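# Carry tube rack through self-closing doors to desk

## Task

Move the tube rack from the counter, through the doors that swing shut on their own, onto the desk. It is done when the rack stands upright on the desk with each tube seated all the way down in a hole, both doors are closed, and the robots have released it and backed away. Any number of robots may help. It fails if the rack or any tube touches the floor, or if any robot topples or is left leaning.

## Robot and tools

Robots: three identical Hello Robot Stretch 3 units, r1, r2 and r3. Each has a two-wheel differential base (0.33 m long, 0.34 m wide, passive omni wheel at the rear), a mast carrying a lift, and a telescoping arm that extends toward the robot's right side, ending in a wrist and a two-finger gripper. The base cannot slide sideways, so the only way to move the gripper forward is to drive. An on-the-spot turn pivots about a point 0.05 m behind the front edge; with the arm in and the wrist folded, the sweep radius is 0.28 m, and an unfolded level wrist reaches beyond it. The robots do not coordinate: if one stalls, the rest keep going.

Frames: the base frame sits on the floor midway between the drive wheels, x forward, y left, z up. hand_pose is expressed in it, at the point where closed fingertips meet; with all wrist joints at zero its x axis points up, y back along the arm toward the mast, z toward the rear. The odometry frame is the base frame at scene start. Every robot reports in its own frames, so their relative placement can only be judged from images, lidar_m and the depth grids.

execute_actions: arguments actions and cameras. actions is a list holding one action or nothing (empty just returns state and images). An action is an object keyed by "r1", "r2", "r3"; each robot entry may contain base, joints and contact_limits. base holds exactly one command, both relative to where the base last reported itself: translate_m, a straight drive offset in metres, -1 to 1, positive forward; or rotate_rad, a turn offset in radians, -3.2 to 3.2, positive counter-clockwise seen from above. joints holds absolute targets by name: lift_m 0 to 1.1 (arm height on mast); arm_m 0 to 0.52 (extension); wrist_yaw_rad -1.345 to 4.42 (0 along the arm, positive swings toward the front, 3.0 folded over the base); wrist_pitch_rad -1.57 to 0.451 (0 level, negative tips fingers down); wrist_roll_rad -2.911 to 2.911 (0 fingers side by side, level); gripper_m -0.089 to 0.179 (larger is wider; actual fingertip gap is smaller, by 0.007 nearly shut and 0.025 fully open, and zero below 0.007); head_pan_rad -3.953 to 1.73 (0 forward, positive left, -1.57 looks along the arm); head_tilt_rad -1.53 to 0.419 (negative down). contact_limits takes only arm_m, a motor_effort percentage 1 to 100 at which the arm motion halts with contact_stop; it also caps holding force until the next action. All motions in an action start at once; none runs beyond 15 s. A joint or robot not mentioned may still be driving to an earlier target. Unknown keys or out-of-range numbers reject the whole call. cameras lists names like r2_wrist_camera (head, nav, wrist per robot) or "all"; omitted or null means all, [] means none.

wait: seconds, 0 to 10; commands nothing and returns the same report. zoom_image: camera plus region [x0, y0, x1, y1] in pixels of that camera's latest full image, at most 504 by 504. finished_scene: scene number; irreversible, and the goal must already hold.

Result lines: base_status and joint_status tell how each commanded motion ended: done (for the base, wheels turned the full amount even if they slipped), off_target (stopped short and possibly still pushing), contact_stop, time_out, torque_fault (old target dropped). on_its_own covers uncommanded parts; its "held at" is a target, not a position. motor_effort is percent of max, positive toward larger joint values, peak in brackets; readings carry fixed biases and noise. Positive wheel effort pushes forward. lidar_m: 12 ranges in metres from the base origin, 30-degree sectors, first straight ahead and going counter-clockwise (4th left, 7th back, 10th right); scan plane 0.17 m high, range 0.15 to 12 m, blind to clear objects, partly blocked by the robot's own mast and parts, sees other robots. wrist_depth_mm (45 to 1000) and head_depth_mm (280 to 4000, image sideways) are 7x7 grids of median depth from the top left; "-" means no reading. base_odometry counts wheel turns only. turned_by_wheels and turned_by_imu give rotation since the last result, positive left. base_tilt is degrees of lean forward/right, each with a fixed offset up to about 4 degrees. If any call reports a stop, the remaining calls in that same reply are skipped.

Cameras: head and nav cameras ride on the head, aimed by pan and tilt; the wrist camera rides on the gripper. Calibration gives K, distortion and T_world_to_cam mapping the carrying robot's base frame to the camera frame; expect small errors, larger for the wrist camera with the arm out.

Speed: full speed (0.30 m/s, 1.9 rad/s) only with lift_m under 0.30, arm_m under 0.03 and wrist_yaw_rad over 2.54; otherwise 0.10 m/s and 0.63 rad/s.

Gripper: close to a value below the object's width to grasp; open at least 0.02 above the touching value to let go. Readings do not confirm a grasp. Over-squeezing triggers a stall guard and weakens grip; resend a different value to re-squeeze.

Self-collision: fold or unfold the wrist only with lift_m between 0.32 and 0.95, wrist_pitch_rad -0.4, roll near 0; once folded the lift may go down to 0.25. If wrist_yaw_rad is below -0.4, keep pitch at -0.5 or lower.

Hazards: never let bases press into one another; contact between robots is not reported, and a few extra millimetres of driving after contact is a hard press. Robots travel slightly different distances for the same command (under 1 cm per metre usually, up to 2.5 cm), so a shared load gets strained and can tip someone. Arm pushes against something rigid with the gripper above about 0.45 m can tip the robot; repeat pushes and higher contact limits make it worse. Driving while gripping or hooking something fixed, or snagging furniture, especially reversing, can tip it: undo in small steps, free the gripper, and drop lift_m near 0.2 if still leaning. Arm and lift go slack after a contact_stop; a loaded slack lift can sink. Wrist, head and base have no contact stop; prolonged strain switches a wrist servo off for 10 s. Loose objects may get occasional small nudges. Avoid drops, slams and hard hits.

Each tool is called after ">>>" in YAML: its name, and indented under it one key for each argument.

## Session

>>> execute_actions:
  actions: []

Scene clock: 0.00 s.
r1.base_odometry: x=+0.000 y=+0.000 heading=+0.000 (m, m, rad; r1's odometry frame)
r1.turned_by_wheels: +0.000 (rad since the last result)
r1.turned_by_imu: +0.000 (rad since the last result)
r1.base_tilt: forward=+0.1 right=+0.1 (deg)
r1.lidar_m: 1.06 1.06 1.05 1.14 1.74 1.56 2.63 2.12 2.10 1.23 0.99 0.98
r1.head_depth_mm: 940 932 929 921 917 906 900 / 1008 995 986 985 976 969 965 / 1081 1072 1064 1055 1048 1036 1027 / 1163 1153 1150 1136 1128 1117 1107 / 1271 1251 1242 1230 1219 1213 1199 / 1308 1322 1311 1303 1308 1294 1295 / 1172 1178 1183 1192 1191 1203 1211
r1.base_status: not commanded
r1.joint_positions: lift_m=+0.473 arm_m=-0.001 wrist_yaw_rad=+2.833 wrist_pitch_rad=-0.582 wrist_roll_rad=+0.016 gripper_m=+0.037 head_pan_rad=-0.016 head_tilt_rad=-0.001
r1.joint_status: not commanded
r1.motor_effort: left_wheel=+0 right_wheel=+1 lift_m=+39 arm_m=+0 wrist_yaw_rad=+0 wrist_pitch_rad=+5 wrist_roll_rad=+0 gripper_m=+0 head_pan_rad=+0 head_tilt_rad=+3 (%)
r1.hand_pose: x=+0.0399 y=+0.0470 z=+0.4511 quat_wxyz=(+0.306, +0.705, +0.094, +0.633) (m; r1's base frame)
r1.wrist_depth_mm: - - - - - 882 836 / - - - - - - 879 / - - 969 959 952 935 918 / 863 - 841 811 826 820 801 / 719 712 718 725 731 692 712 / 641 620 - 622 620 614 615 / 579 577 - 572 561 548 552
r2.base_odometry: x=+0.000 y=+0.000 heading=+0.000 (m, m, rad; r2's odometry frame)
r2.turned_by_wheels: +0.000 (rad since the last result)
r2.turned_by_imu: +0.000 (rad since the last result)
r2.base_tilt: forward=+1.2 right=+1.3 (deg)
r2.lidar_m: 0.92 0.91 0.98 1.49 2.77 2.83 2.25 2.22 1.75 1.40 1.38 1.16
r2.head_depth_mm: 1110 1105 1105 1106 1111 1106 1113 / 1052 1046 1050 1049 1053 1052 1055 / 1003 1006 1001 1008 1000 1004 1000 / 958 958 957 963 956 955 958 / 916 917 913 917 919 913 921 / 883 878 878 879 881 881 876 / 845 845 843 842 845 842 845
r2.base_status: not commanded
r2.joint_positions: lift_m=+0.528 arm_m=+0.003 wrist_yaw_rad=+2.994 wrist_pitch_rad=-0.338 wrist_roll_rad=+0.018 gripper_m=+0.037 head_pan_rad=-0.018 head_tilt_rad=-0.007
r2.joint_status: not commanded
r2.motor_effort: left_wheel=+0 right_wheel=+1 lift_m=+26 arm_m=-1 wrist_yaw_rad=+1 wrist_pitch_rad=+8 wrist_roll_rad=+0 gripper_m=-1 head_pan_rad=+0 head_tilt_rad=+2 (%)
r2.hand_pose: x=+0.0130 y=+0.0836 z=+0.5591 quat_wxyz=(+0.171, +0.710, +0.066, +0.680) (m; r2's base frame)
r2.wrist_depth_mm: - - - - - 904 729 / - - - - - 932 760 / - - - - - 991 763 / - - - - - - 795 / - - - - - - 843 / 897 900 - 868 842 870 812 / 747 753 - 737 730 734 721
r3.base_odometry: x=+0.000 y=+0.000 heading=+0.000 (m, m, rad; r3's odometry frame)
r3.turned_by_wheels: +0.000 (rad since the last result)
r3.turned_by_imu: +0.000 (rad since the last result)
r3.base_tilt: forward=+1.7 right=-0.8 (deg)
r3.lidar_m: 2.07 1.99 1.96 2.22 2.72 1.56 1.50 1.20 1.18 1.29 1.96 1.61
r3.head_depth_mm: 1884 2097 2093 2083 2004 2059 2039 / 1901 2240 2242 2236 1983 2205 2181 / 1903 2428 2397 2407 2254 2387 2263 / 1923 2611 2641 2611 2526 2519 2031 / 1935 2576 2626 2674 2627 2688 2224 / 1935 2353 2345 2356 2387 2389 2233 / 1964 2115 2150 2163 2169 2168 2124
r3.base_status: not commanded
r3.joint_positions: lift_m=+0.326 arm_m=+0.000 wrist_yaw_rad=+3.035 wrist_pitch_rad=-0.526 wrist_roll_rad=+0.014 gripper_m=+0.037 head_pan_rad=+0.010 head_tilt_rad=-0.020
r3.joint_status: not commanded
r3.motor_effort: left_wheel=+0 right_wheel=+1 lift_m=+26 arm_m=+0 wrist_yaw_rad=+1 wrist_pitch_rad=+4 wrist_roll_rad=+0 gripper_m=+0 head_pan_rad=+0 head_tilt_rad=+2 (%)
r3.hand_pose: x=+0.0010 y=+0.0630 z=+0.3155 quat_wxyz=(+0.221, +0.696, +0.146, +0.667) (m; r3's base frame)
r3.wrist_depth_mm: - - - - - - - / 982 984 985 984 954 973 988 / 792 784 788 782 785 779 774 / 662 662 651 657 644 651 641 / 561 566 - 579 578 563 553 / 493 - - - 476 488 489 / - - - - 433 433 432
pictures: r1_head_camera (sideways: a quarter turn clockwise sets it upright), r1_nav_camera (sideways: a quarter turn counterclockwise sets it upright), r1_wrist_camera, r2_head_camera (sideways: a quarter turn clockwise sets it upright), r2_nav_camera (sideways: a quarter turn counterclockwise sets it upright), r2_wrist_camera, r3_head_camera (sideways: a quarter turn clockwise sets it upright), r3_nav_camera (sideways: a quarter turn counterclockwise sets it upright), r3_wrist_camera
camera_calibration (this result's frames):
r1_head_camera: T_world_to_cam=[[0.0333332, -0.0288342, -0.999028, 1.32352], [0.0443866, 0.99864, -0.027342, 0.0387915], [0.998458, -0.043432, 0.0345677, -0.0945425], [0, 0, 0, 1]] pos_world=[0.0485578, -0.00468227, 1.32656]
r1_nav_camera: T_world_to_cam=[[0.0381337, 0.0384589, 0.998532, -1.26046], [0.0249708, -0.998984, 0.0375227, 0.00585828], [0.998961, 0.0235033, -0.0390553, 0.00293415], [0, 0, 0, 1]] pos_world=[0.0449886, 0.0542593, 1.2585]
r1_wrist_camera: T_world_to_cam=[[0.964744, -0.262207, -0.0227, -0.00996887], [-0.205456, -0.696411, -0.687605, 0.377287], [0.164487, 0.668027, -0.72573, 0.458371], [0, 0, 0, 1]] pos_world=[0.0117375, -0.0460714, 0.591852]
r2_head_camera: T_world_to_cam=[[0.0114556, 0.0259313, -0.999598, 1.32252], [0.0452206, 0.998627, 0.0264244, -0.0347161], [0.998911, -0.0455051, 0.0102673, -0.0655327], [0, 0, 0, 1]] pos_world=[0.0518809, -0.00260826, 1.32358]
r2_nav_camera: T_world_to_cam=[[0.00490037, 0.00595159, 0.99997, -1.25826], [-0.0473423, -0.99886, 0.00617699, 0.0414901], [0.998867, -0.0473712, -0.00461302, -0.0388752], [0, 0, 0, 1]] pos_world=[0.0469613, 0.0470898, 1.25778]
r2_wrist_camera: T_world_to_cam=[[0.992092, -0.123592, -0.0218768, 0.0141654], [-0.0811237, -0.49841, -0.863137, 0.551554], [0.0957733, 0.858086, -0.504495, 0.370076], [0, 0, 0, 1]] pos_world=[-0.00475257, -0.0409059, 0.663079]
r3_head_camera: T_world_to_cam=[[-0.0474372, -0.0190399, -0.998693, 1.32207], [-0.0658288, 0.997704, -0.0158942, 0.0258246], [0.996703, 0.0649888, -0.0485816, 0.0139653], [0, 0, 0, 1]] pos_world=[0.0504958, -0.00150089, 1.32143]
r3_nav_camera: T_world_to_cam=[[0.0762369, -0.042114, 0.9962, -1.25378], [0.0427938, -0.998049, -0.045467, 0.111647], [0.996171, 0.0460975, -0.0742859, 0.0436299], [0, 0, 0, 1]] pos_world=[0.0473433, 0.056616, 1.25733]
r3_wrist_camera: T_world_to_cam=[[0.991336, -0.130212, -0.0172308, 0.0125989], [-0.0995247, -0.659059, -0.745477, 0.30357], [0.0857139, 0.740734, -0.666308, 0.32958], [0, 0, 0, 1]] pos_world=[-0.0105266, -0.0424198, 0.446123]
Images, in order (width x height): r1_head_camera 896x504, r1_nav_camera 672x504, r1_wrist_camera 644x364, r2_head_camera 896x504, r2_nav_camera 672x504, r2_wrist_camera 644x364, r3_head_camera 896x504, r3_nav_camera 672x504, r3_wrist_camera 644x364.

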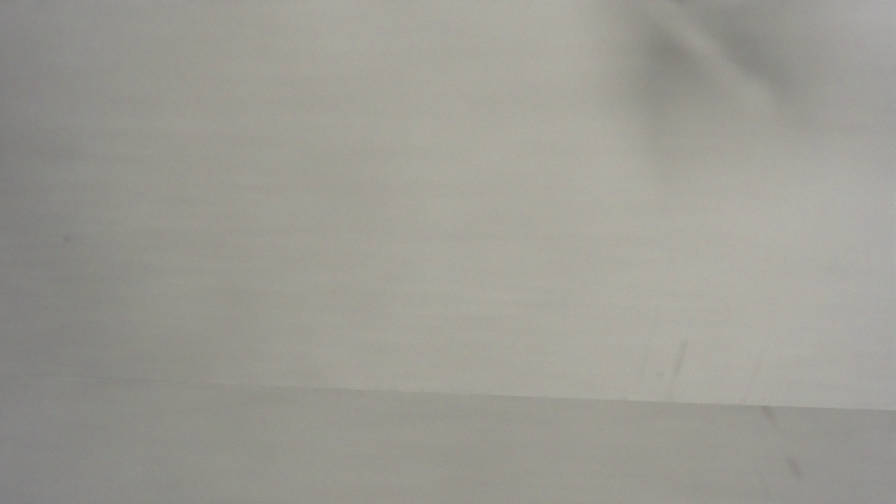

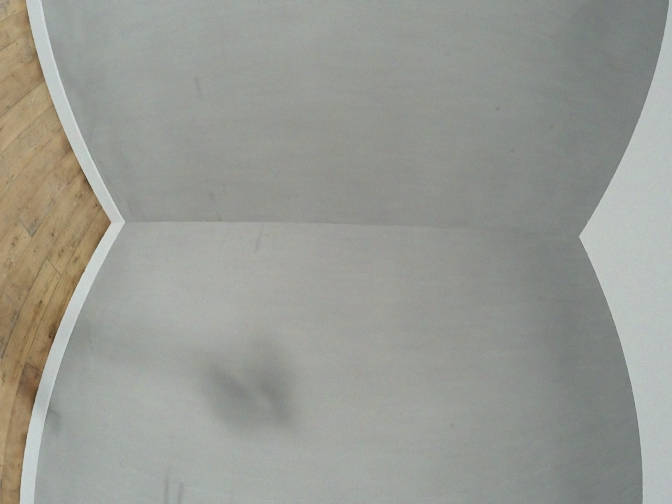

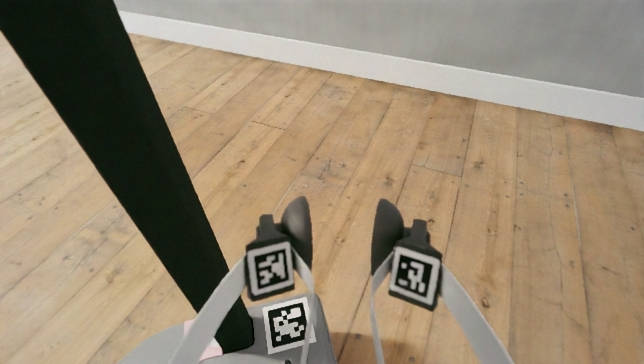

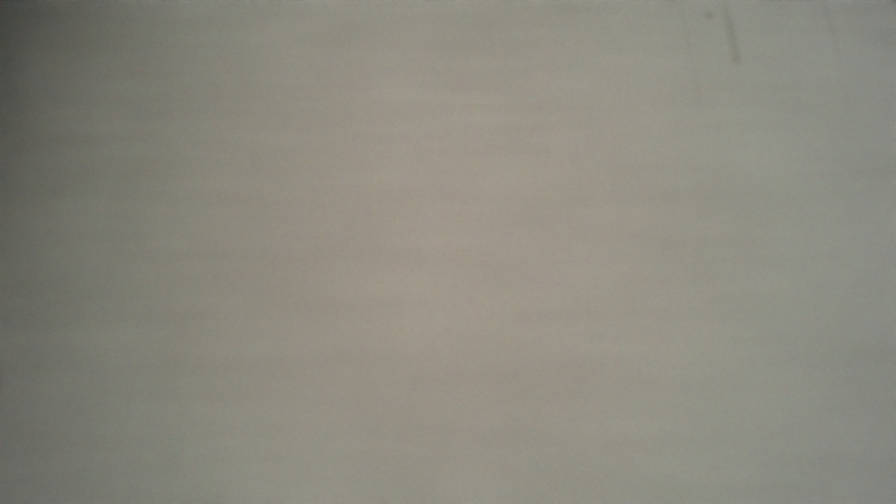

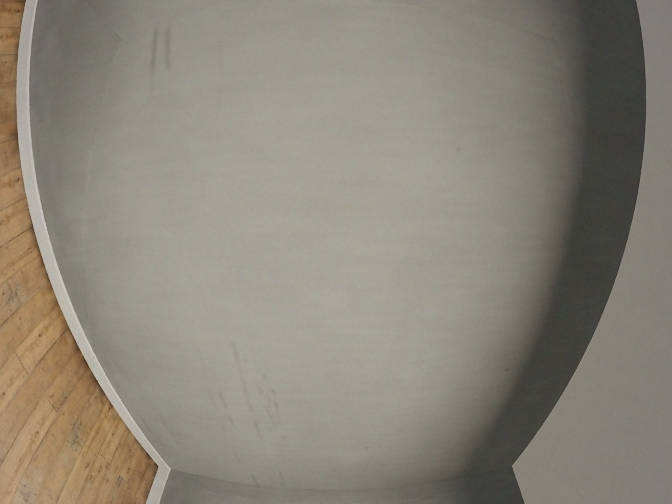

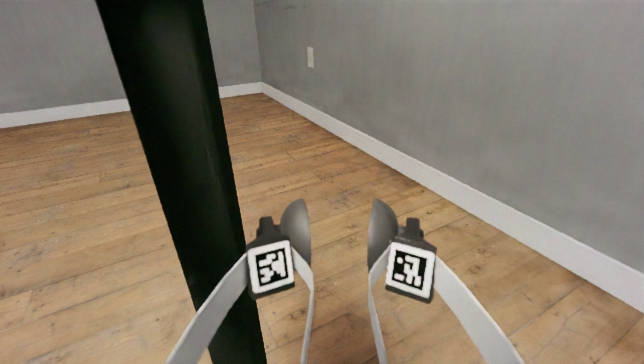

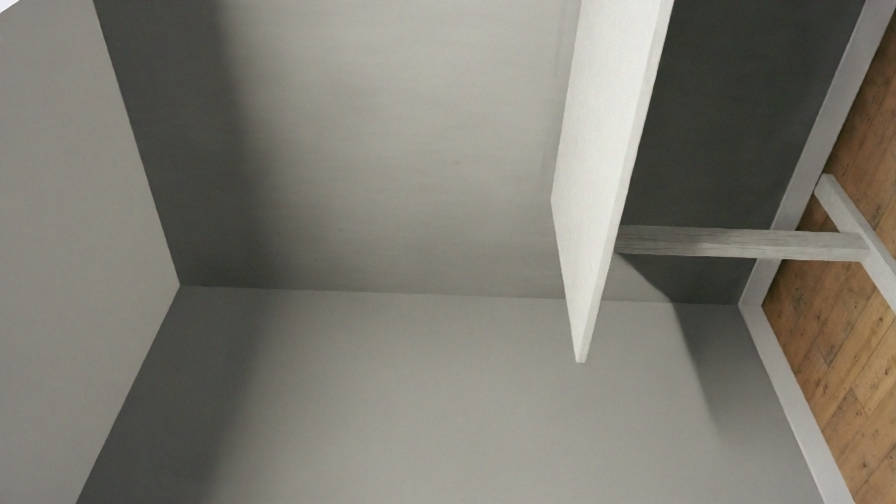

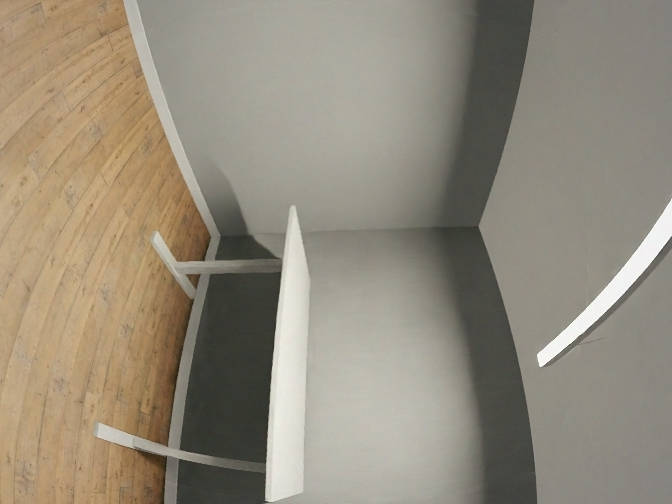

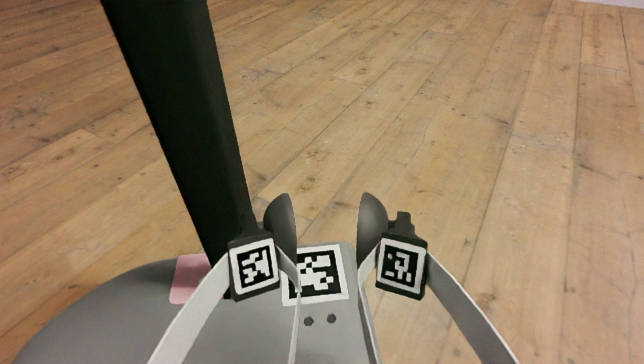

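>>> execute_actions:
  actions:
    - {"r1":{"base":{"rotate_rad":0.3},"joints":{"head_pan_rad":-3.14,"head_tilt_rad":-0.6,"lift_m":0.28,"wrist_pitch_rad":-0.4,"wrist_yaw_rad":3.05}},"r2":{"base":{"rotate_rad":-2.22},"joints":{"head_pan_rad":0.3,"head_tilt_rad":-0.4,"lift_m":0.28}},"r3":{"base":{"rotate_rad":-1.95},"joints":{"head_pan_rad":-3.14,"head_tilt_rad":-0.6,"lift_m":0.28,"wrist_pitch_rad":-0.4}}}
  cameras: ["r1_nav_camera","r2_nav_camera","r3_nav_camera","r3_head_camera","r2_head_camera","r1_head_camera"]

Scene clock: 12.10 s.
r1.base_odometry: x=+0.000 y=+0.000 heading=+0.300 (m, m, rad; r1's odometry frame)
r1.turned_by_wheels: +0.300 (rad since the last result)
r1.turned_by_imu: +0.300 (rad since the last result)
r1.base_tilt: forward=+0.2 right=+0.1 (deg)
r1.lidar_m: 1.12 1.05 1.07 1.37 1.68 3.27 2.31 2.10 1.52 1.04 0.98 0.99
r1.head_depth_mm: 2633 2992 3288 2415 1844 1496 1250 / 2431 2754 3068 2417 1837 1479 1244 / 2266 2530 2851 2375 1812 1471 1239 / 2182 2391 2685 2352 1796 1462 1230 / 2063 2254 2523 2303 1795 1442 1224 / 1952 2132 2351 2285 1775 1436 1218 / 1839 1973 2163 2237 1749 1430 1210
r1.base_status: done
r1.joint_positions: lift_m=+0.280 arm_m=-0.001 wrist_yaw_rad=+3.047 wrist_pitch_rad=-0.418 wrist_roll_rad=+0.016 gripper_m=+0.037 head_pan_rad=-3.133 head_tilt_rad=-0.593
r1.joint_status: all done
r1.motor_effort: left_wheel=-4(9) right_wheel=+3(5) lift_m=+26(31) arm_m=+1(0) wrist_yaw_rad=+3(2) wrist_pitch_rad=+7(9) wrist_roll_rad=-1(0) gripper_m=-1(2) head_pan_rad=-4(53) head_tilt_rad=-3(39) (%)
r1.hand_pose: x=-0.0001 y=+0.0790 z=+0.2931 quat_wxyz=(+0.180, +0.703, +0.113, +0.679) (m; r1's base frame)
r1.wrist_depth_mm: - - - - - 970 808 / - - - - - - 860 / 915 877 - 871 862 906 808 / 715 706 - 681 701 685 693 / 580 588 573 571 591 572 553 / 500 506 - - 481 487 487 / 442 - - - 426 433 415
r2.base_odometry: x=+0.000 y=+0.000 heading=-2.220 (m, m, rad; r2's odometry frame)
r2.turned_by_wheels: -2.220 (rad since the last result)
r2.turned_by_imu: -2.247 (rad since the last result)
r2.base_tilt: forward=+1.0 right=+1.3 (deg)
r2.lidar_m: 1.99 1.44 1.38 1.31 0.95 0.91 0.94 1.27 2.75 2.85 2.33 2.22
r2.head_depth_mm: 2199 2347 2456 2581 2413 1851 1496 / 2384 2513 2715 2873 2438 1840 1490 / 2572 2715 2207 2330 2409 1864 1487 / 2477 2607 2013 2061 2215 1848 1506 / 2275 2418 1858 1864 2031 1862 1505 / 2112 2217 1821 1685 1812 1857 1503 / 1955 2036 1874 1557 1664 1740 1493
r2.base_status: done
r2.joint_positions: lift_m=+0.280 arm_m=+0.003 wrist_yaw_rad=+2.994 wrist_pitch_rad=-0.339 wrist_roll_rad=+0.018 gripper_m=+0.037 head_pan_rad=+0.293 head_tilt_rad=-0.396
r2.joint_status: all done
r2.motor_effort: left_wheel=+3(9) right_wheel=-2(6) lift_m=+15(21) arm_m=-1(1) wrist_yaw_rad=+1(0) wrist_pitch_rad=+8(9) wrist_roll_rad=+0(0) gripper_m=-1(0) head_pan_rad=+5(34) head_tilt_rad=-2(26) (%)
r2.hand_pose: x=+0.0130 y=+0.0835 z=+0.3112 quat_wxyz=(+0.171, +0.710, +0.067, +0.680) (m; r2's base frame)
r2.wrist_depth_mm: 771 - - - - - - / 802 898 - - - - - / 799 961 - - - - - / 795 911 879 864 870 870 866 / 691 687 - 677 700 662 652 / 548 547 - 544 510 534 538 / 463 499 - - 457 454 455
r3.base_odometry: x=+0.000 y=+0.000 heading=-1.950 (m, m, rad; r3's odometry frame)
r3.turned_by_wheels: -1.950 (rad since the last result)
r3.turned_by_imu: -1.922 (rad since the last result)
r3.base_tilt: forward=+1.7 right=-0.7 (deg)
r3.lidar_m: 1.18 1.39 2.09 1.61 2.28 1.97 1.96 2.30 2.70 1.55 1.37 1.19
r3.head_depth_mm: 1612 1738 1918 2101 1809 1487 1255 / 1703 1856 2027 2179 1839 1494 1251 / 1768 1928 2126 2240 1812 1480 1251 / 1805 1993 2199 2352 1806 1485 1247 / 1883 2041 2305 2364 1814 1482 1254 / 1888 2062 2295 2316 1810 1484 1253 / 1917 2136 2380 2327 1812 1484 1247
r3.base_status: done
r3.joint_positions: lift_m=+0.280 arm_m=+0.000 wrist_yaw_rad=+3.035 wrist_pitch_rad=-0.419 wrist_roll_rad=+0.014 gripper_m=+0.037 head_pan_rad=-3.133 head_tilt_rad=-0.593
r3.joint_status: all done
r3.motor_effort: left_wheel=+4(13) right_wheel=-3(10) lift_m=+23(24) arm_m=+0(0) wrist_yaw_rad=+0(1) wrist_pitch_rad=+6(7) wrist_roll_rad=+0(0) gripper_m=+0(0) head_pan_rad=-4(60) head_tilt_rad=-3(31) (%)
r3.hand_pose: x=+0.0025 y=+0.0778 z=+0.2926 quat_wxyz=(+0.185, +0.703, +0.109, +0.678) (m; r3's base frame)
r3.wrist_depth_mm: - - - - - - - / - - - - - - - / 872 873 887 862 881 858 841 / 692 686 684 686 691 679 682 / 577 566 - 564 589 567 566 / 487 510 - - 467 478 486 / - - - - 422 422 420
pictures: r1_head_camera (sideways: a quarter turn clockwise sets it upright), r1_nav_camera (sideways: a quarter turn counterclockwise sets it upright), r2_head_camera (sideways: a quarter turn clockwise sets it upright), r2_nav_camera (sideways: a quarter turn counterclockwise sets it upright), r3_head_camera (sideways: a quarter turn clockwise sets it upright), r3_nav_camera (sideways: a quarter turn counterclockwise sets it upright)
camera_calibration (this result's frames):
r1_head_camera: T_world_to_cam=[[0.528645, 0.0329519, -0.848203, 1.12341], [0.000371088, -0.999255, -0.0385889, 0.053676], [-0.848843, 0.020085, -0.528263, 0.649274], [0, 0, 0, 1]] pos_world=[-0.0427729, 0.00357683, 1.29794]
r1_nav_camera: T_world_to_cam=[[-0.587467, -0.0442296, 0.808039, -1.00793], [-0.0636136, 0.997939, 0.00837534, 0.0443635], [-0.806744, -0.0464821, -0.58907, 0.729758], [0, 0, 0, 1]] pos_world=[-0.000572293, -0.0549316, 1.24395]
r2_head_camera: T_world_to_cam=[[-0.360257, -0.0813747, -0.929297, 1.23277], [-0.254848, 0.966878, 0.0141306, -0.0168702], [0.897367, 0.241921, -0.369063, 0.42884], [0, 0, 0, 1]] pos_world=[0.0549876, 0.0128824, 1.30412]
r2_nav_camera: T_world_to_cam=[[0.365083, 0.116434, 0.923665, -1.16062], [0.264871, -0.964137, 0.016844, 0.0257041], [0.892501, 0.238503, -0.38283, 0.454071], [0, 0, 0, 1]] pos_world=[0.011656, 0.0516207, 1.24542]
r3_head_camera: T_world_to_cam=[[0.581463, 0.0234538, -0.813235, 1.07609], [0.0635562, -0.997839, 0.0166649, -0.0173527], [-0.811086, -0.0613761, -0.581697, 0.718809], [0, 0, 0, 1]] pos_world=[-0.0415869, 0.00156407, 1.29353]
r3_nav_camera: T_world_to_cam=[[-0.604286, 0.0378084, 0.79587, -0.98813], [-0.0109258, 0.998386, -0.0557247, 0.12529], [-0.796693, -0.0423692, -0.602897, 0.7425], [0, 0, 0, 1]] pos_world=[-0.00419917, -0.056269, 1.24106]
Images, in order (width x height): r1_head_camera 896x504, r1_nav_camera 672x504, r2_head_camera 896x504, r2_nav_camera 672x504, r3_head_camera 896x504, r3_nav_camera 672x504.

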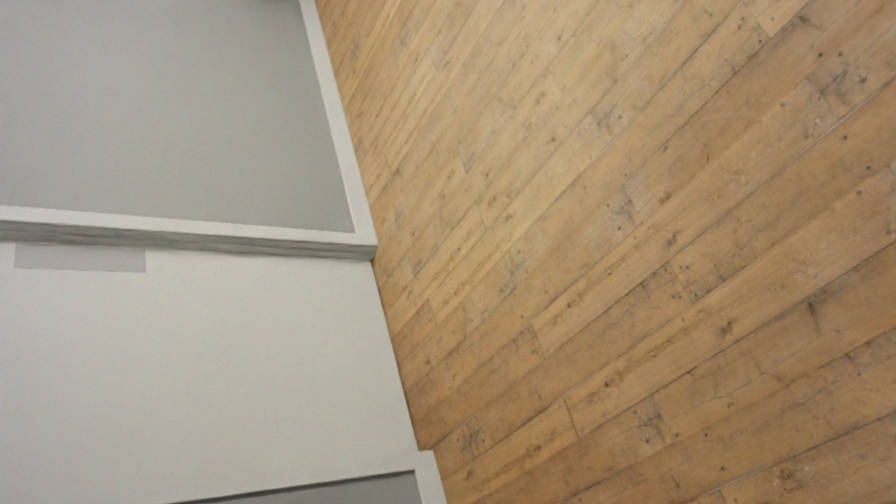

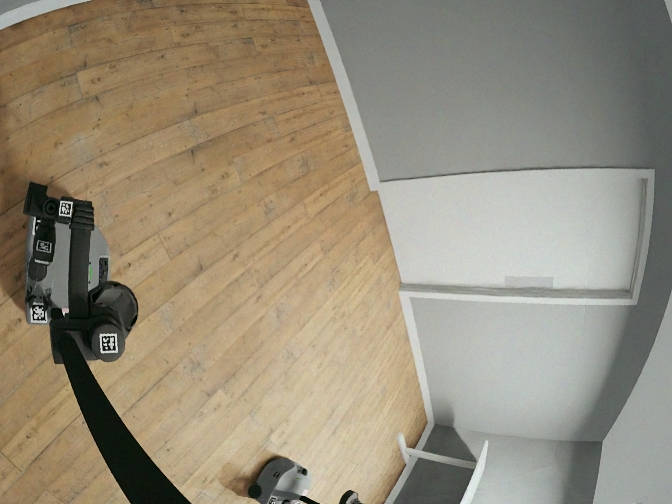

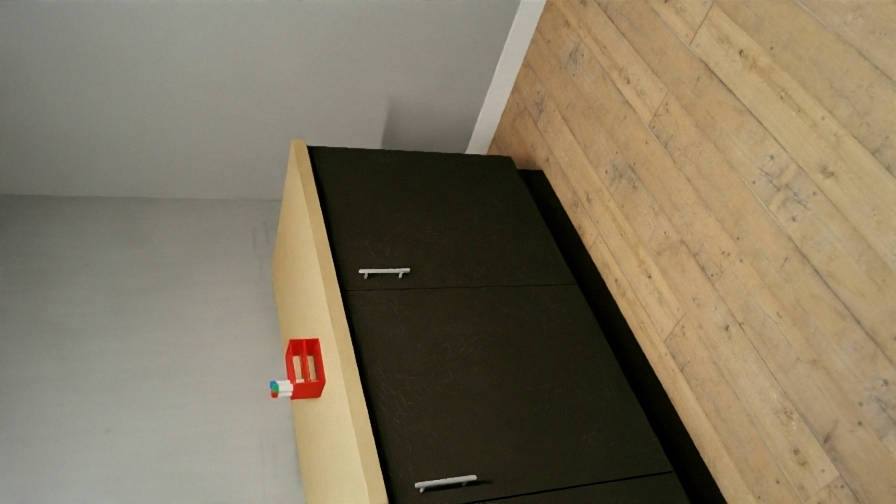

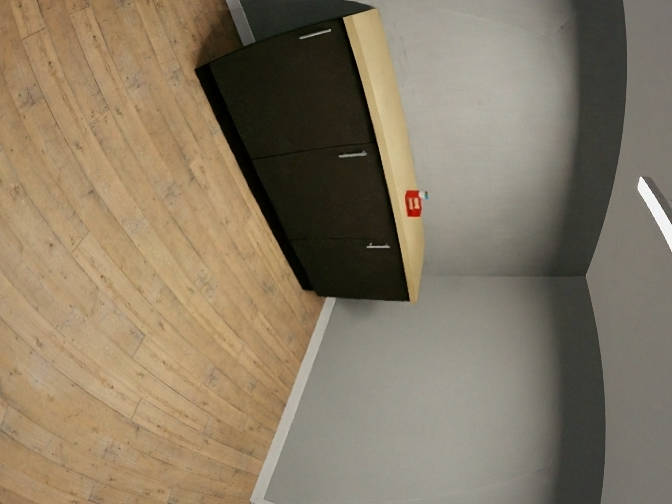

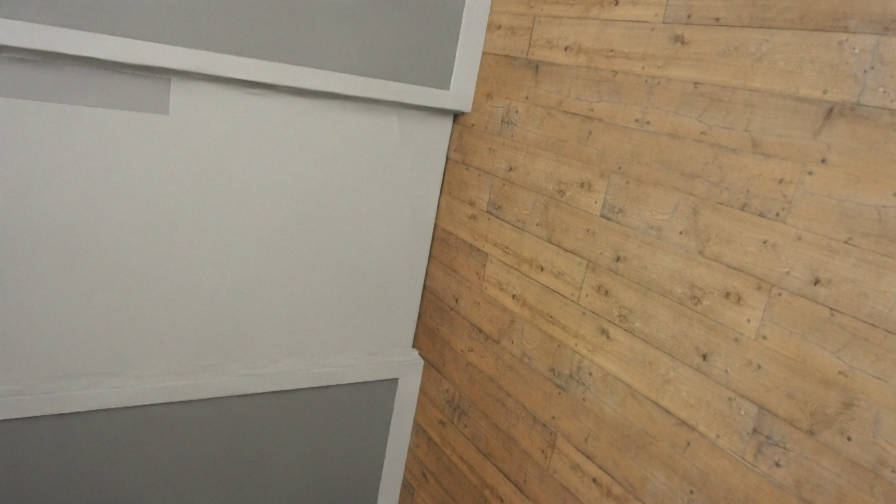

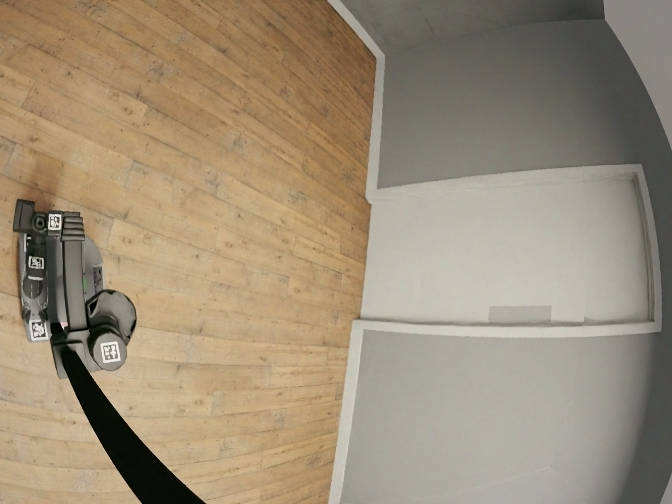

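>>> execute_actions:
  actions:
    - {"r1":{"base":{"rotate_rad":-0.13}},"r2":{"base":{"rotate_rad":0.17}},"r3":{"base":{"rotate_rad":-0.04}}}
  cameras: []

>>> execute_actions:
  actions:
    - {"r1":{"base":{"translate_m":-0.9}},"r2":{"base":{"translate_m":1}},"r3":{"base":{"translate_m":-1}}}
  cameras: []

>>> execute_actions:
  actions:
    - {"r2":{"base":{"translate_m":0.46}},"r3":{"base":{"translate_m":-0.62},"joints":{"head_tilt_rad":-1}}}
  cameras: ["r3_nav_camera"]

>>> execute_actions:
  actions:
    - {"r2":{"base":{"rotate_rad":2.43},"joints":{"head_pan_rad":-1.57,"head_tilt_rad":-0.6,"lift_m":0.92,"wrist_pitch_rad":-0.4}},"r3":{"base":{"translate_m":-0.4},"joints":{"lift_m":0.31}},"r1":{"base":{"translate_m":-0.35}}}
  cameras: ["r2_head_camera","r1_nav_camera","r3_nav_camera"]

Scene clock: 25.80 s.
r1.base_odometry: x=+0.000 y=+0.000 heading=+0.170 (m, m, rad; r1's odometry frame)
r1.turned_by_wheels: -0.130 (rad since the last result)
r1.turned_by_imu: -0.128 (rad since the last result)
r1.base_tilt: forward=+0.2 right=+0.2 (deg)
r1.lidar_m: 1.16 1.05 1.05 1.24 2.30 1.68 2.45 2.10 1.82 1.10 0.97 0.98
r1.head_depth_mm: 3182 3620 3442 2428 1843 1500 1247 / 2841 3215 3410 2395 1835 1481 1241 / 2572 2903 3147 2382 1801 1479 1228 / 2351 2635 2917 2329 1801 1460 1233 / 2177 2431 2690 2294 1787 1454 1225 / 2086 2267 2506 2287 1776 1444 1214 / 1938 2103 2305 2266 1749 1428 1203
r1.base_status: done
r1.joint_positions: lift_m=+0.280 arm_m=-0.001 wrist_yaw_rad=+3.047 wrist_pitch_rad=-0.418 wrist_roll_rad=+0.016 gripper_m=+0.037 head_pan_rad=-3.133 head_tilt_rad=-0.593
r1.joint_status: not commanded
r1.motor_effort: left_wheel=+3(8) right_wheel=-2(3) lift_m=+26(26) arm_m=+0(0) wrist_yaw_rad=+2(3) wrist_pitch_rad=+7(7) wrist_roll_rad=-1(0) gripper_m=-1(1) head_pan_rad=-4(4) head_tilt_rad=-3(3) (%)
r1.hand_pose: x=-0.0001 y=+0.0791 z=+0.2931 quat_wxyz=(+0.180, +0.703, +0.113, +0.679) (m; r1's base frame)
r1.wrist_depth_mm: - - - - - 912 804 / - - - - - 985 820 / 906 908 - 896 895 877 842 / 709 701 - 682 699 696 671 / 586 577 580 573 589 569 556 / 500 512 - - 472 487 486 / 442 - - - 418 414 417
r2.base_odometry: x=+0.000 y=+0.000 heading=-2.050 (m, m, rad; r2's odometry frame)
r2.turned_by_wheels: +0.170 (rad since the last result)
r2.turned_by_imu: +0.172 (rad since the last result)
r2.base_tilt: forward=+1.1 right=+1.3 (deg)
r2.lidar_m: 1.70 1.39 1.38 1.13 0.92 0.91 0.99 1.54 2.76 2.76 2.23 2.22
r2.head_depth_mm: 2510 2631 2165 2335 2382 1844 1506 / 2425 2605 2030 2119 2279 1862 1500 / 2267 2414 1882 1931 2145 1846 1502 / 2137 2279 1845 1779 1910 1838 1500 / 1999 2147 1837 1665 1784 1858 1501 / 1905 2000 1859 1547 1656 1785 1508 / 1794 1899 1878 1459 1557 1683 1497
r2.base_status: done
r2.joint_positions: lift_m=+0.280 arm_m=+0.003 wrist_yaw_rad=+2.994 wrist_pitch_rad=-0.339 wrist_roll_rad=+0.018 gripper_m=+0.037 head_pan_rad=+0.293 head_tilt_rad=-0.396
r2.joint_status: not commanded
r2.motor_effort: left_wheel=-2(6) right_wheel=+4(9) lift_m=+15(15) arm_m=-1(1) wrist_yaw_rad=+1(0) wrist_pitch_rad=+8(8) wrist_roll_rad=+0(0) gripper_m=+0(0) head_pan_rad=+4(4) head_tilt_rad=-1(1) (%)
r2.hand_pose: x=+0.0130 y=+0.0835 z=+0.3112 quat_wxyz=(+0.171, +0.710, +0.067, +0.680) (m; r2's base frame)
r2.wrist_depth_mm: 712 - - - - - - / 735 838 - - - - - / 764 869 - - - - - / 782 874 881 880 869 855 861 / 689 684 - 669 691 646 660 / 556 550 - 547 523 535 540 / 466 496 - - 454 455 443
r3.base_odometry: x=+0.000 y=+0.000 heading=-1.990 (m, m, rad; r3's odometry frame)
r3.turned_by_wheels: -0.040 (rad since the last result)
r3.turned_by_imu: -0.038 (rad since the last result)
r3.base_tilt: forward=+1.7 right=-0.8 (deg)
r3.lidar_m: 1.19 1.35 2.09 1.61 2.33 1.97 1.97 2.24 2.70 1.55 1.40 1.19
r3.head_depth_mm: 1592 1748 1924 2107 1836 1484 1251 / 1685 1829 2011 2177 1831 1478 1250 / 1723 1907 2092 2246 1820 1490 1252 / 1796 1961 2187 2310 1815 1490 1249 / 1842 2008 2249 2360 1811 1481 1254 / 1885 2078 2277 2348 1808 1478 1243 / 1862 2093 2355 2341 1812 1478 1249
r3.base_status: done
r3.joint_positions: lift_m=+0.280 arm_m=+0.000 wrist_yaw_rad=+3.035 wrist_pitch_rad=-0.419 wrist_roll_rad=+0.014 gripper_m=+0.037 head_pan_rad=-3.133 head_tilt_rad=-0.593
r3.joint_status: not commanded
r3.motor_effort: left_wheel=+3(11) right_wheel=-4(11) lift_m=+23(23) arm_m=+0(0) wrist_yaw_rad=+0(0) wrist_pitch_rad=+6(6) wrist_roll_rad=+0(0) gripper_m=+0(0) head_pan_rad=-5(4) head_tilt_rad=-3(3) (%)
r3.hand_pose: x=+0.0025 y=+0.0778 z=+0.2926 quat_wxyz=(+0.185, +0.703, +0.109, +0.678) (m; r3's base frame)
r3.wrist_depth_mm: - - - - - - - / - - - - - - - / 863 874 871 857 847 848 854 / 688 684 680 684 677 677 679 / 570 569 - 565 586 567 563 / 486 506 - - 469 487 482 / - - - - 419 422 419
pictures: none
No camera images: the call's "cameras" was empty. Leave "cameras" out to get every camera's image.

Scene clock: 30.83 s.
r1.base_odometry: x=-0.887 y=-0.152 heading=+0.170 (m, m, rad; r1's odometry frame)
r1.turned_by_wheels: +0.000 (rad since the last result)
r1.turned_by_imu: +0.002 (rad since the last result)
r1.base_tilt: forward=+0.2 right=+0.1 (deg)
r1.lidar_m: 1.88 1.71 1.71 2.03 3.18 0.95 1.70 1.42 1.44 1.71 1.58 1.59
r1.head_depth_mm: 2142 2323 2725 2299 1848 1496 1251 / 1934 2213 2540 2292 1279 1348 1243 / 1766 1960 2239 2368 1450 1304 1235 / 1613 1787 2009 2185 1809 1390 1230 / 1486 1638 1819 2044 1775 1450 1221 / 1420 1573 1731 1937 1764 1435 1213 / 1348 1461 1597 1766 1760 1428 1209
r1.base_status: done
r1.joint_positions: lift_m=+0.280 arm_m=-0.001 wrist_yaw_rad=+3.048 wrist_pitch_rad=-0.418 wrist_roll_rad=+0.016 gripper_m=+0.037 head_pan_rad=-3.133 head_tilt_rad=-0.593
r1.joint_status: not commanded
r1.motor_effort: left_wheel=+3(9) right_wheel=-2(5) lift_m=+26(26) arm_m=+1(1) wrist_yaw_rad=+2(2) wrist_pitch_rad=+7(7) wrist_roll_rad=-1(1) gripper_m=-1(1) head_pan_rad=-4(4) head_tilt_rad=-3(3) (%)
r1.hand_pose: x=-0.0003 y=+0.0791 z=+0.2932 quat_wxyz=(+0.180, +0.703, +0.113, +0.679) (m; r1's base frame)
r1.wrist_depth_mm: - - - - - - - / - - - - - - - / 880 898 - 906 893 875 862 / 709 711 - 700 684 701 691 / 584 580 579 567 591 574 572 / 493 512 - - 477 480 481 / 431 - - - 429 420 422
r2.base_odometry: x=-0.461 y=-0.887 heading=-2.050 (m, m, rad; r2's odometry frame)
r2.turned_by_wheels: +0.000 (rad since the last result)
r2.turned_by_imu: +0.005 (rad since the last result)
r2.base_tilt: forward=+1.0 right=+1.3 (deg)
r2.lidar_m: 0.93 0.75 0.75 0.83 1.70 1.69 1.86 2.89 3.36 1.79 1.46 1.44
r2.head_depth_mm: 1610 1693 1782 1221 1329 1661 1494 / 1632 1751 1878 1123 1201 1333 1452 / 1529 1637 1684 1066 1101 1205 1382 / 1434 1522 1595 1035 1000 1100 1204 / 1344 1422 1503 1043 935 1009 1105 / 1270 1350 1409 979 866 934 1016 / 1201 1273 1353 937 816 872 935
r2.base_status: done
r2.joint_positions: lift_m=+0.280 arm_m=+0.003 wrist_yaw_rad=+2.994 wrist_pitch_rad=-0.339 wrist_roll_rad=+0.018 gripper_m=+0.037 head_pan_rad=+0.293 head_tilt_rad=-0.396
r2.joint_status: not commanded
r2.motor_effort: left_wheel=-2(6) right_wheel=+3(9) lift_m=+15(15) arm_m=-1(1) wrist_yaw_rad=+0(0) wrist_pitch_rad=+8(8) wrist_roll_rad=+0(0) gripper_m=-1(1) head_pan_rad=+4(4) head_tilt_rad=-2(2) (%)
r2.hand_pose: x=+0.0130 y=+0.0835 z=+0.3112 quat_wxyz=(+0.171, +0.710, +0.067, +0.680) (m; r2's base frame)
r2.wrist_depth_mm: - - - 852 730 637 567 / - - - 929 779 683 603 / - - - - 925 748 638 / 894 882 876 877 842 804 717 / 690 671 - 673 689 659 660 / 555 561 - 550 515 526 527 / 463 502 - - 455 451 446
r3.base_odometry: x=+0.407 y=+0.914 heading=-1.989 (m, m, rad; r3's odometry frame)
r3.turned_by_wheels: +0.000 (rad since the last result)
r3.turned_by_imu: -0.004 (rad since the last result)
r3.base_tilt: forward=+1.7 right=-0.8 (deg)
r3.lidar_m: 2.16 2.46 2.05 1.87 1.18 0.99 1.07 1.21 1.88 0.95 0.86 2.17
r3.head_depth_mm: 848 930 1007 1079 1196 1350 1251 / 872 954 1054 1172 1319 1435 1247 / 893 978 1088 1215 1375 1489 1252 / 917 1007 1114 1261 1429 1479 1253 / 939 1042 1152 1308 1492 1480 1247 / 965 1074 1195 1356 1566 1485 1251 / 994 1103 1235 1407 1588 1476 1242
r3.base_status: done
r3.joint_positions: lift_m=+0.280 arm_m=+0.000 wrist_yaw_rad=+3.035 wrist_pitch_rad=-0.418 wrist_roll_rad=+0.014 gripper_m=+0.037 head_pan_rad=-3.133 head_tilt_rad=-0.594
r3.joint_status: not commanded
r3.motor_effort: left_wheel=+4(8) right_wheel=-4(13) lift_m=+23(23) arm_m=+0(0) wrist_yaw_rad=+0(1) wrist_pitch_rad=+6(6) wrist_roll_rad=+0(0) gripper_m=+0(0) head_pan_rad=-4(4) head_tilt_rad=-2(2) (%)
r3.hand_pose: x=+0.0025 y=+0.0779 z=+0.2928 quat_wxyz=(+0.184, +0.703, +0.109, +0.678) (m; r3's base frame)
r3.wrist_depth_mm: - - - - - - - / - - - - - - - / 875 868 860 876 867 870 841 / 686 694 688 680 684 681 670 / 572 571 - 572 584 570 562 / 488 507 - - 470 482 483 / - - - - 423 420 420
pictures: none
No camera images: the call's "cameras" was empty. Leave "cameras" out to get every camera's image.

Scene clock: 34.53 s.
r1.base_odometry: x=-0.887 y=-0.152 heading=+0.170 (m, m, rad; r1's odometry frame)
r1.turned_by_wheels: +0.000 (rad since the last result)
r1.turned_by_imu: +0.001 (rad since the last result)
r1.base_tilt: forward=+0.2 right=+0.1 (deg)
r1.lidar_m: 1.88 1.71 1.72 2.04 3.17 2.67 1.25 1.42 1.44 1.71 1.58 1.58
r1.head_depth_mm: 2173 2476 2935 2407 1840 1480 1243 / 1936 2199 2533 2388 1841 1487 1245 / 1762 1975 2248 2360 1807 1466 1234 / 1617 1792 2011 2203 1812 1457 1225 / 1211 1571 1771 1656 1666 1466 1217 / 1424 1571 1728 1538 1595 1434 1211 / 1344 1466 1601 1768 1754 1431 1205
r1.base_status: not commanded
r1.joint_positions: lift_m=+0.280 arm_m=-0.001 wrist_yaw_rad=+3.048 wrist_pitch_rad=-0.418 wrist_roll_rad=+0.016 gripper_m=+0.037 head_pan_rad=-3.133 head_tilt_rad=-0.593
r1.joint_status: not commanded
r1.motor_effort: left_wheel=+3(4) right_wheel=-2(2) lift_m=+26(26) arm_m=+1(1) wrist_yaw_rad=+1(2) wrist_pitch_rad=+7(8) wrist_roll_rad=-1(1) gripper_m=-1(0) head_pan_rad=-3(4) head_tilt_rad=-3(3) (%)
r1.hand_pose: x=-0.0003 y=+0.0791 z=+0.2932 quat_wxyz=(+0.180, +0.703, +0.113, +0.679) (m; r1's base frame)
r1.wrist_depth_mm: - - - - - - - / - - - - - - - / 882 888 - 873 880 872 886 / 704 700 - 696 690 663 682 / 583 569 583 567 585 574 570 / 501 507 - - 475 485 481 / 439 - - - 423 419 417
r2.base_odometry: x=-0.673 y=-1.295 heading=-2.050 (m, m, rad; r2's odometry frame)
r2.turned_by_wheels: +0.000 (rad since the last result)
r2.turned_by_imu: +0.002 (rad since the last result)
r2.base_tilt: forward=+1.0 right=+1.3 (deg)
r2.lidar_m: 0.57 0.46 0.46 0.50 0.79 2.04 2.25 3.52 2.67 1.35 1.10 1.09
r2.head_depth_mm: 1210 1270 1332 1396 791 867 1022 / 1256 1338 1448 1500 723 774 866 / 1183 1266 1358 1037 723 704 778 / 1111 1175 1254 1034 724 622 702 / 1043 1107 1178 1039 722 591 640 / 987 1041 1110 1039 721 554 589 / 936 987 1047 1040 724 557 541
r2.base_status: done
r2.joint_positions: lift_m=+0.280 arm_m=+0.003 wrist_yaw_rad=+2.994 wrist_pitch_rad=-0.339 wrist_roll_rad=+0.018 gripper_m=+0.037 head_pan_rad=+0.293 head_tilt_rad=-0.396
r2.joint_status: not commanded
r2.motor_effort: left_wheel=-3(6) right_wheel=+4(10) lift_m=+15(15) arm_m=+0(0) wrist_yaw_rad=+0(0) wrist_pitch_rad=+8(8) wrist_roll_rad=+0(0) gripper_m=+0(0) head_pan_rad=+4(5) head_tilt_rad=-1(1) (%)
r2.hand_pose: x=+0.0130 y=+0.0835 z=+0.3112 quat_wxyz=(+0.171, +0.710, +0.067, +0.680) (m; r2's base frame)
r2.wrist_depth_mm: - - 650 536 465 397 354 / - - 692 588 487 426 374 / - - 781 634 530 455 395 / 910 888 860 769 617 481 418 / 696 679 - 695 644 571 489 / 557 552 - 540 522 540 512 / 455 491 - - 456 456 444
r3.base_odometry: x=+0.659 y=+1.480 heading=-1.989 (m, m, rad; r3's odometry frame)
r3.turned_by_wheels: +0.000 (rad since the last result)
r3.turned_by_imu: -0.002 (rad since the last result)
r3.base_tilt: forward=+1.6 right=-0.7 (deg)
r3.lidar_m: 2.77 2.49 2.01 0.83 0.44 0.44 0.46 0.52 0.80 2.32 1.26 1.23
r3.head_depth_mm: 388 451 541 670 884 1113 1127 / 398 466 560 704 941 1212 - / 410 482 582 737 1007 1247 - / 422 499 607 777 1077 1237 - / 434 516 635 821 1162 1217 - / 446 534 661 868 1264 1228 1124 / 461 554 695 925 1298 1228 1110
r3.base_status: done
r3.joint_positions: lift_m=+0.280 arm_m=+0.000 wrist_yaw_rad=+3.035 wrist_pitch_rad=-0.418 wrist_roll_rad=+0.014 gripper_m=+0.037 head_pan_rad=-3.133 head_tilt_rad=-0.988
r3.joint_status: all done
r3.motor_effort: left_wheel=+4(9) right_wheel=-4(13) lift_m=+23(23) arm_m=+1(0) wrist_yaw_rad=+0(0) wrist_pitch_rad=+6(6) wrist_roll_rad=+0(0) gripper_m=+0(0) head_pan_rad=-4(3) head_tilt_rad=-4(27) (%)
r3.hand_pose: x=+0.0026 y=+0.0779 z=+0.2928 quat_wxyz=(+0.184, +0.703, +0.109, +0.678) (m; r3's base frame)
r3.wrist_depth_mm: 424 - - - - - - / 426 532 - - - - - / 423 536 861 875 873 861 852 / 421 556 690 681 685 686 680 / 450 553 - 573 582 571 560 / 475 508 - - 472 479 486 / - - - - 421 421 424
pictures: r3_nav_camera (sideways: a quarter turn counterclockwise sets it upright)
camera_calibration (this result's frames):
r3_nav_camera: T_world_to_cam=[[-0.86403, 0.0357147, 0.502172, -0.603845], [0.0108257, 0.998568, -0.0523921, 0.12079], [-0.503324, -0.039832, -0.863179, 1.07919], [0, 0, 0, 1]] pos_world=[0.0201327, -0.056065, 1.2411]
Images, in order (width x height): r3_nav_camera 672x504.

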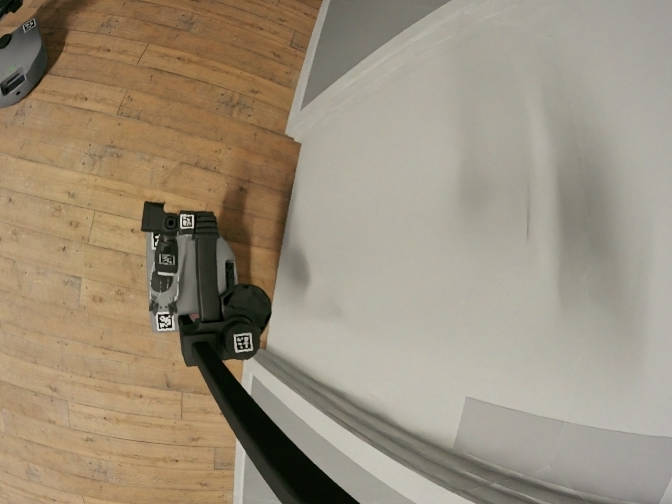

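Scene clock: 41.20 s.
r1.base_odometry: x=-1.232 y=-0.212 heading=+0.170 (m, m, rad; r1's odometry frame)
r1.turned_by_wheels: +0.000 (rad since the last result)
r1.turned_by_imu: +0.002 (rad since the last result)
r1.base_tilt: forward=+0.2 right=+0.1 (deg)
r1.lidar_m: 2.17 1.97 1.97 2.35 2.94 2.19 1.38 1.22 1.19 1.41 1.82 1.82
r1.head_depth_mm: 1766 2047 2440 2426 1840 1489 1248 / 1595 1811 2110 2296 1828 1481 1247 / 1451 1622 1830 2082 1820 1472 1226 / 1313 1463 1644 1890 1797 1468 1227 / 1217 1337 1487 1672 1776 1447 1217 / 1145 1276 1426 1672 1713 1439 1207 / 2375 2618 2825 1776 1575 1433 1210
r1.base_status: done
r1.joint_positions: lift_m=+0.280 arm_m=-0.001 wrist_yaw_rad=+3.048 wrist_pitch_rad=-0.418 wrist_roll_rad=+0.016 gripper_m=+0.037 head_pan_rad=-3.133 head_tilt_rad=-0.594
r1.joint_status: not commanded
r1.motor_effort: left_wheel=+3(8) right_wheel=-2(8) lift_m=+26(26) arm_m=+1(0) wrist_yaw_rad=+3(2) wrist_pitch_rad=+7(7) wrist_roll_rad=-1(1) gripper_m=-1(0) head_pan_rad=-4(4) head_tilt_rad=-3(3) (%)
r1.hand_pose: x=-0.0003 y=+0.0791 z=+0.2932 quat_wxyz=(+0.180, +0.703, +0.113, +0.679) (m; r1's base frame)
r1.wrist_depth_mm: - - - - - - - / - - - - - - - / 903 862 - 914 864 861 900 / 685 699 - 694 691 699 686 / 584 582 571 578 582 573 570 / 493 508 - - 467 486 488 / 442 - - - 422 430 425
r2.base_odometry: x=-0.673 y=-1.295 heading=+0.379 (m, m, rad; r2's odometry frame)
r2.turned_by_wheels: +2.430 (rad since the last result)
r2.turned_by_imu: +2.460 (rad since the last result)
r2.base_tilt: forward=+1.1 right=+1.3 (deg)
r2.lidar_m: 2.04 2.11 2.88 3.64 1.55 1.13 1.09 0.66 0.47 0.46 0.48 0.64
r2.head_depth_mm: 914 997 948 696 564 623 - / 909 1002 952 695 565 637 - / 909 1002 948 693 563 643 - / 908 999 951 655 565 643 - / 912 1002 901 663 564 641 - / 907 1001 950 671 566 658 763 / 909 999 953 694 565 658 780
r2.base_status: done
r2.joint_positions: lift_m=+0.920 arm_m=+0.003 wrist_yaw_rad=+2.994 wrist_pitch_rad=-0.414 wrist_roll_rad=+0.018 gripper_m=+0.037 head_pan_rad=-1.563 head_tilt_rad=-0.593
r2.joint_status: all done
r2.motor_effort: left_wheel=-2(9) right_wheel=+3(9) lift_m=+32(34) arm_m=-1(1) wrist_yaw_rad=+0(0) wrist_pitch_rad=+8(6) wrist_roll_rad=+0(0) gripper_m=-1(0) head_pan_rad=-5(58) head_tilt_rad=-2(19) (%)
r2.hand_pose: x=+0.0117 y=+0.0749 z=+0.9331 quat_wxyz=(+0.197, +0.706, +0.093, +0.673) (m; r2's base frame)
r2.wrist_depth_mm: - - - - - - - / - - - - - - - / - - - - - - - / - - - - - - - / - - - - - - - / - - - - - - - / - - - - - - -
r3.base_odometry: x=+0.821 y=+1.845 heading=-1.989 (m, m, rad; r3's odometry frame)
r3.turned_by_wheels: +0.000 (rad since the last result)
r3.turned_by_imu: +0.000 (rad since the last result)
r3.base_tilt: forward=+1.8 right=-0.7 (deg)
r3.lidar_m: 3.17 2.81 0.32 0.30 0.46 0.30 0.28 0.28 0.35 0.61 2.53 1.23
r3.head_depth_mm: - 295 351 456 650 1161 1135 / - 294 347 447 631 899 - / - 294 342 439 614 - - / - 290 336 431 599 892 - / - 288 332 424 584 931 - / - 288 327 415 571 907 1131 / - - 322 409 557 873 1105
r3.base_status: translate_m off_target (by the wheels' count: -0.3998 of -0.4000)
r3.joint_positions: lift_m=+0.310 arm_m=+0.000 wrist_yaw_rad=+3.035 wrist_pitch_rad=-0.417 wrist_roll_rad=+0.014 gripper_m=+0.037 head_pan_rad=-3.134 head_tilt_rad=-0.993
r3.joint_status: all done
r3.on_its_own: left_wheel is at rest, and its effort (-21) is outside its rest range (-18 to +18); right_wheel is at rest, and its effort (-35) is outside its rest range (-18 to +18)
r3.motor_effort: left_wheel=-21(77) right_wheel=-35(68) lift_m=+27(30) arm_m=+0(0) wrist_yaw_rad=+1(1) wrist_pitch_rad=+6(6) wrist_roll_rad=+0(0) gripper_m=+0(0) head_pan_rad=-3(4) head_tilt_rad=-3(4) (%)
r3.hand_pose: x=+0.0026 y=+0.0780 z=+0.3228 quat_wxyz=(+0.184, +0.703, +0.108, +0.678) (m; r3's base frame)
r3.wrist_depth_mm: 963 - 352 331 - - - / - - 964 359 - - - / 957 924 631 399 932 919 917 / 718 737 700 448 738 727 725 / 439 617 - 501 627 616 596 / 418 522 - 533 501 527 517 / 386 - - - 451 451 449
pictures: r1_nav_camera (sideways: a quarter turn counterclockwise sets it upright), r2_head_camera (sideways: a quarter turn clockwise sets it upright), r3_nav_camera (sideways: a quarter turn counterclockwise sets it upright)
camera_calibration (this result's frames):
r1_nav_camera: T_world_to_cam=[[-0.588217, -0.0440444, 0.807503, -1.00722], [-0.063296, 0.99796, 0.0083254, 0.0444265], [-0.806223, -0.0462146, -0.589804, 0.730711], [0, 0, 0, 1]] pos_world=[-0.000537425, -0.0549289, 1.24394]
r2_head_camera: T_world_to_cam=[[0.0218632, 0.543506, -0.839121, 1.11281], [0.999541, -0.0294726, 0.00695335, -0.0151753], [-0.0209519, -0.838888, -0.543901, 0.661945], [0, 0, 0, 1]] pos_world=[0.00470766, -0.0499697, 1.29392]
r3_nav_camera: T_world_to_cam=[[-0.866359, 0.0366536, 0.498074, -0.598494], [0.0121786, 0.998557, -0.0523008, 0.120663], [-0.499273, -0.0392455, -0.865556, 1.08225], [0, 0, 0, 1]] pos_world=[0.0203585, -0.0560784, 1.24115]
Images, in order (width x height): r1_nav_camera 672x504, r2_head_camera 896x504, r3_nav_camera 672x504.

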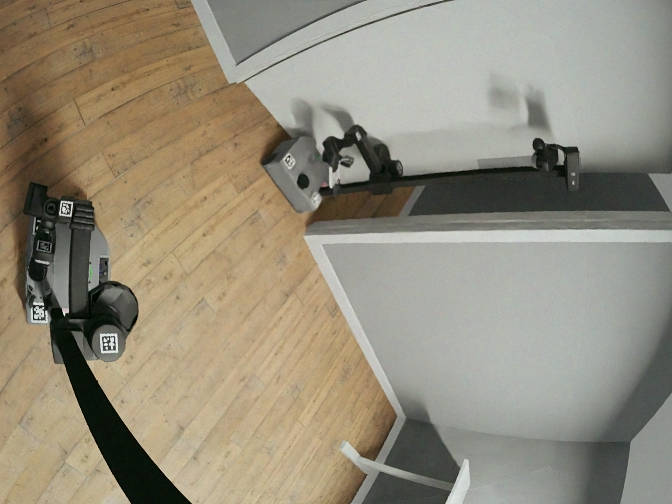

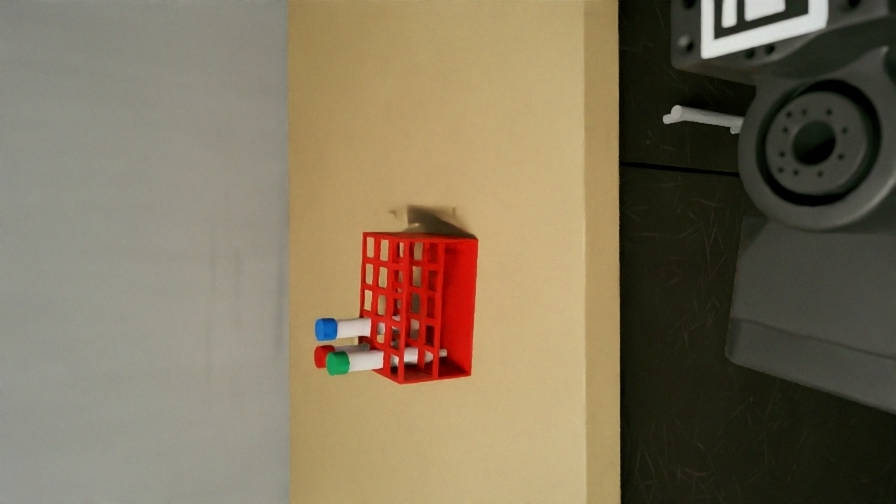

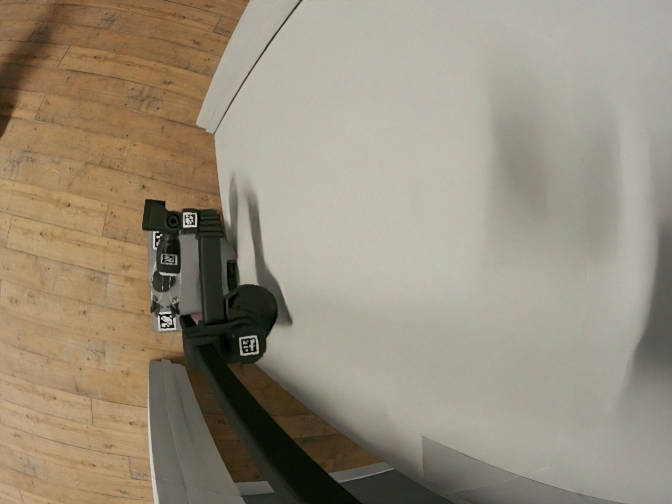

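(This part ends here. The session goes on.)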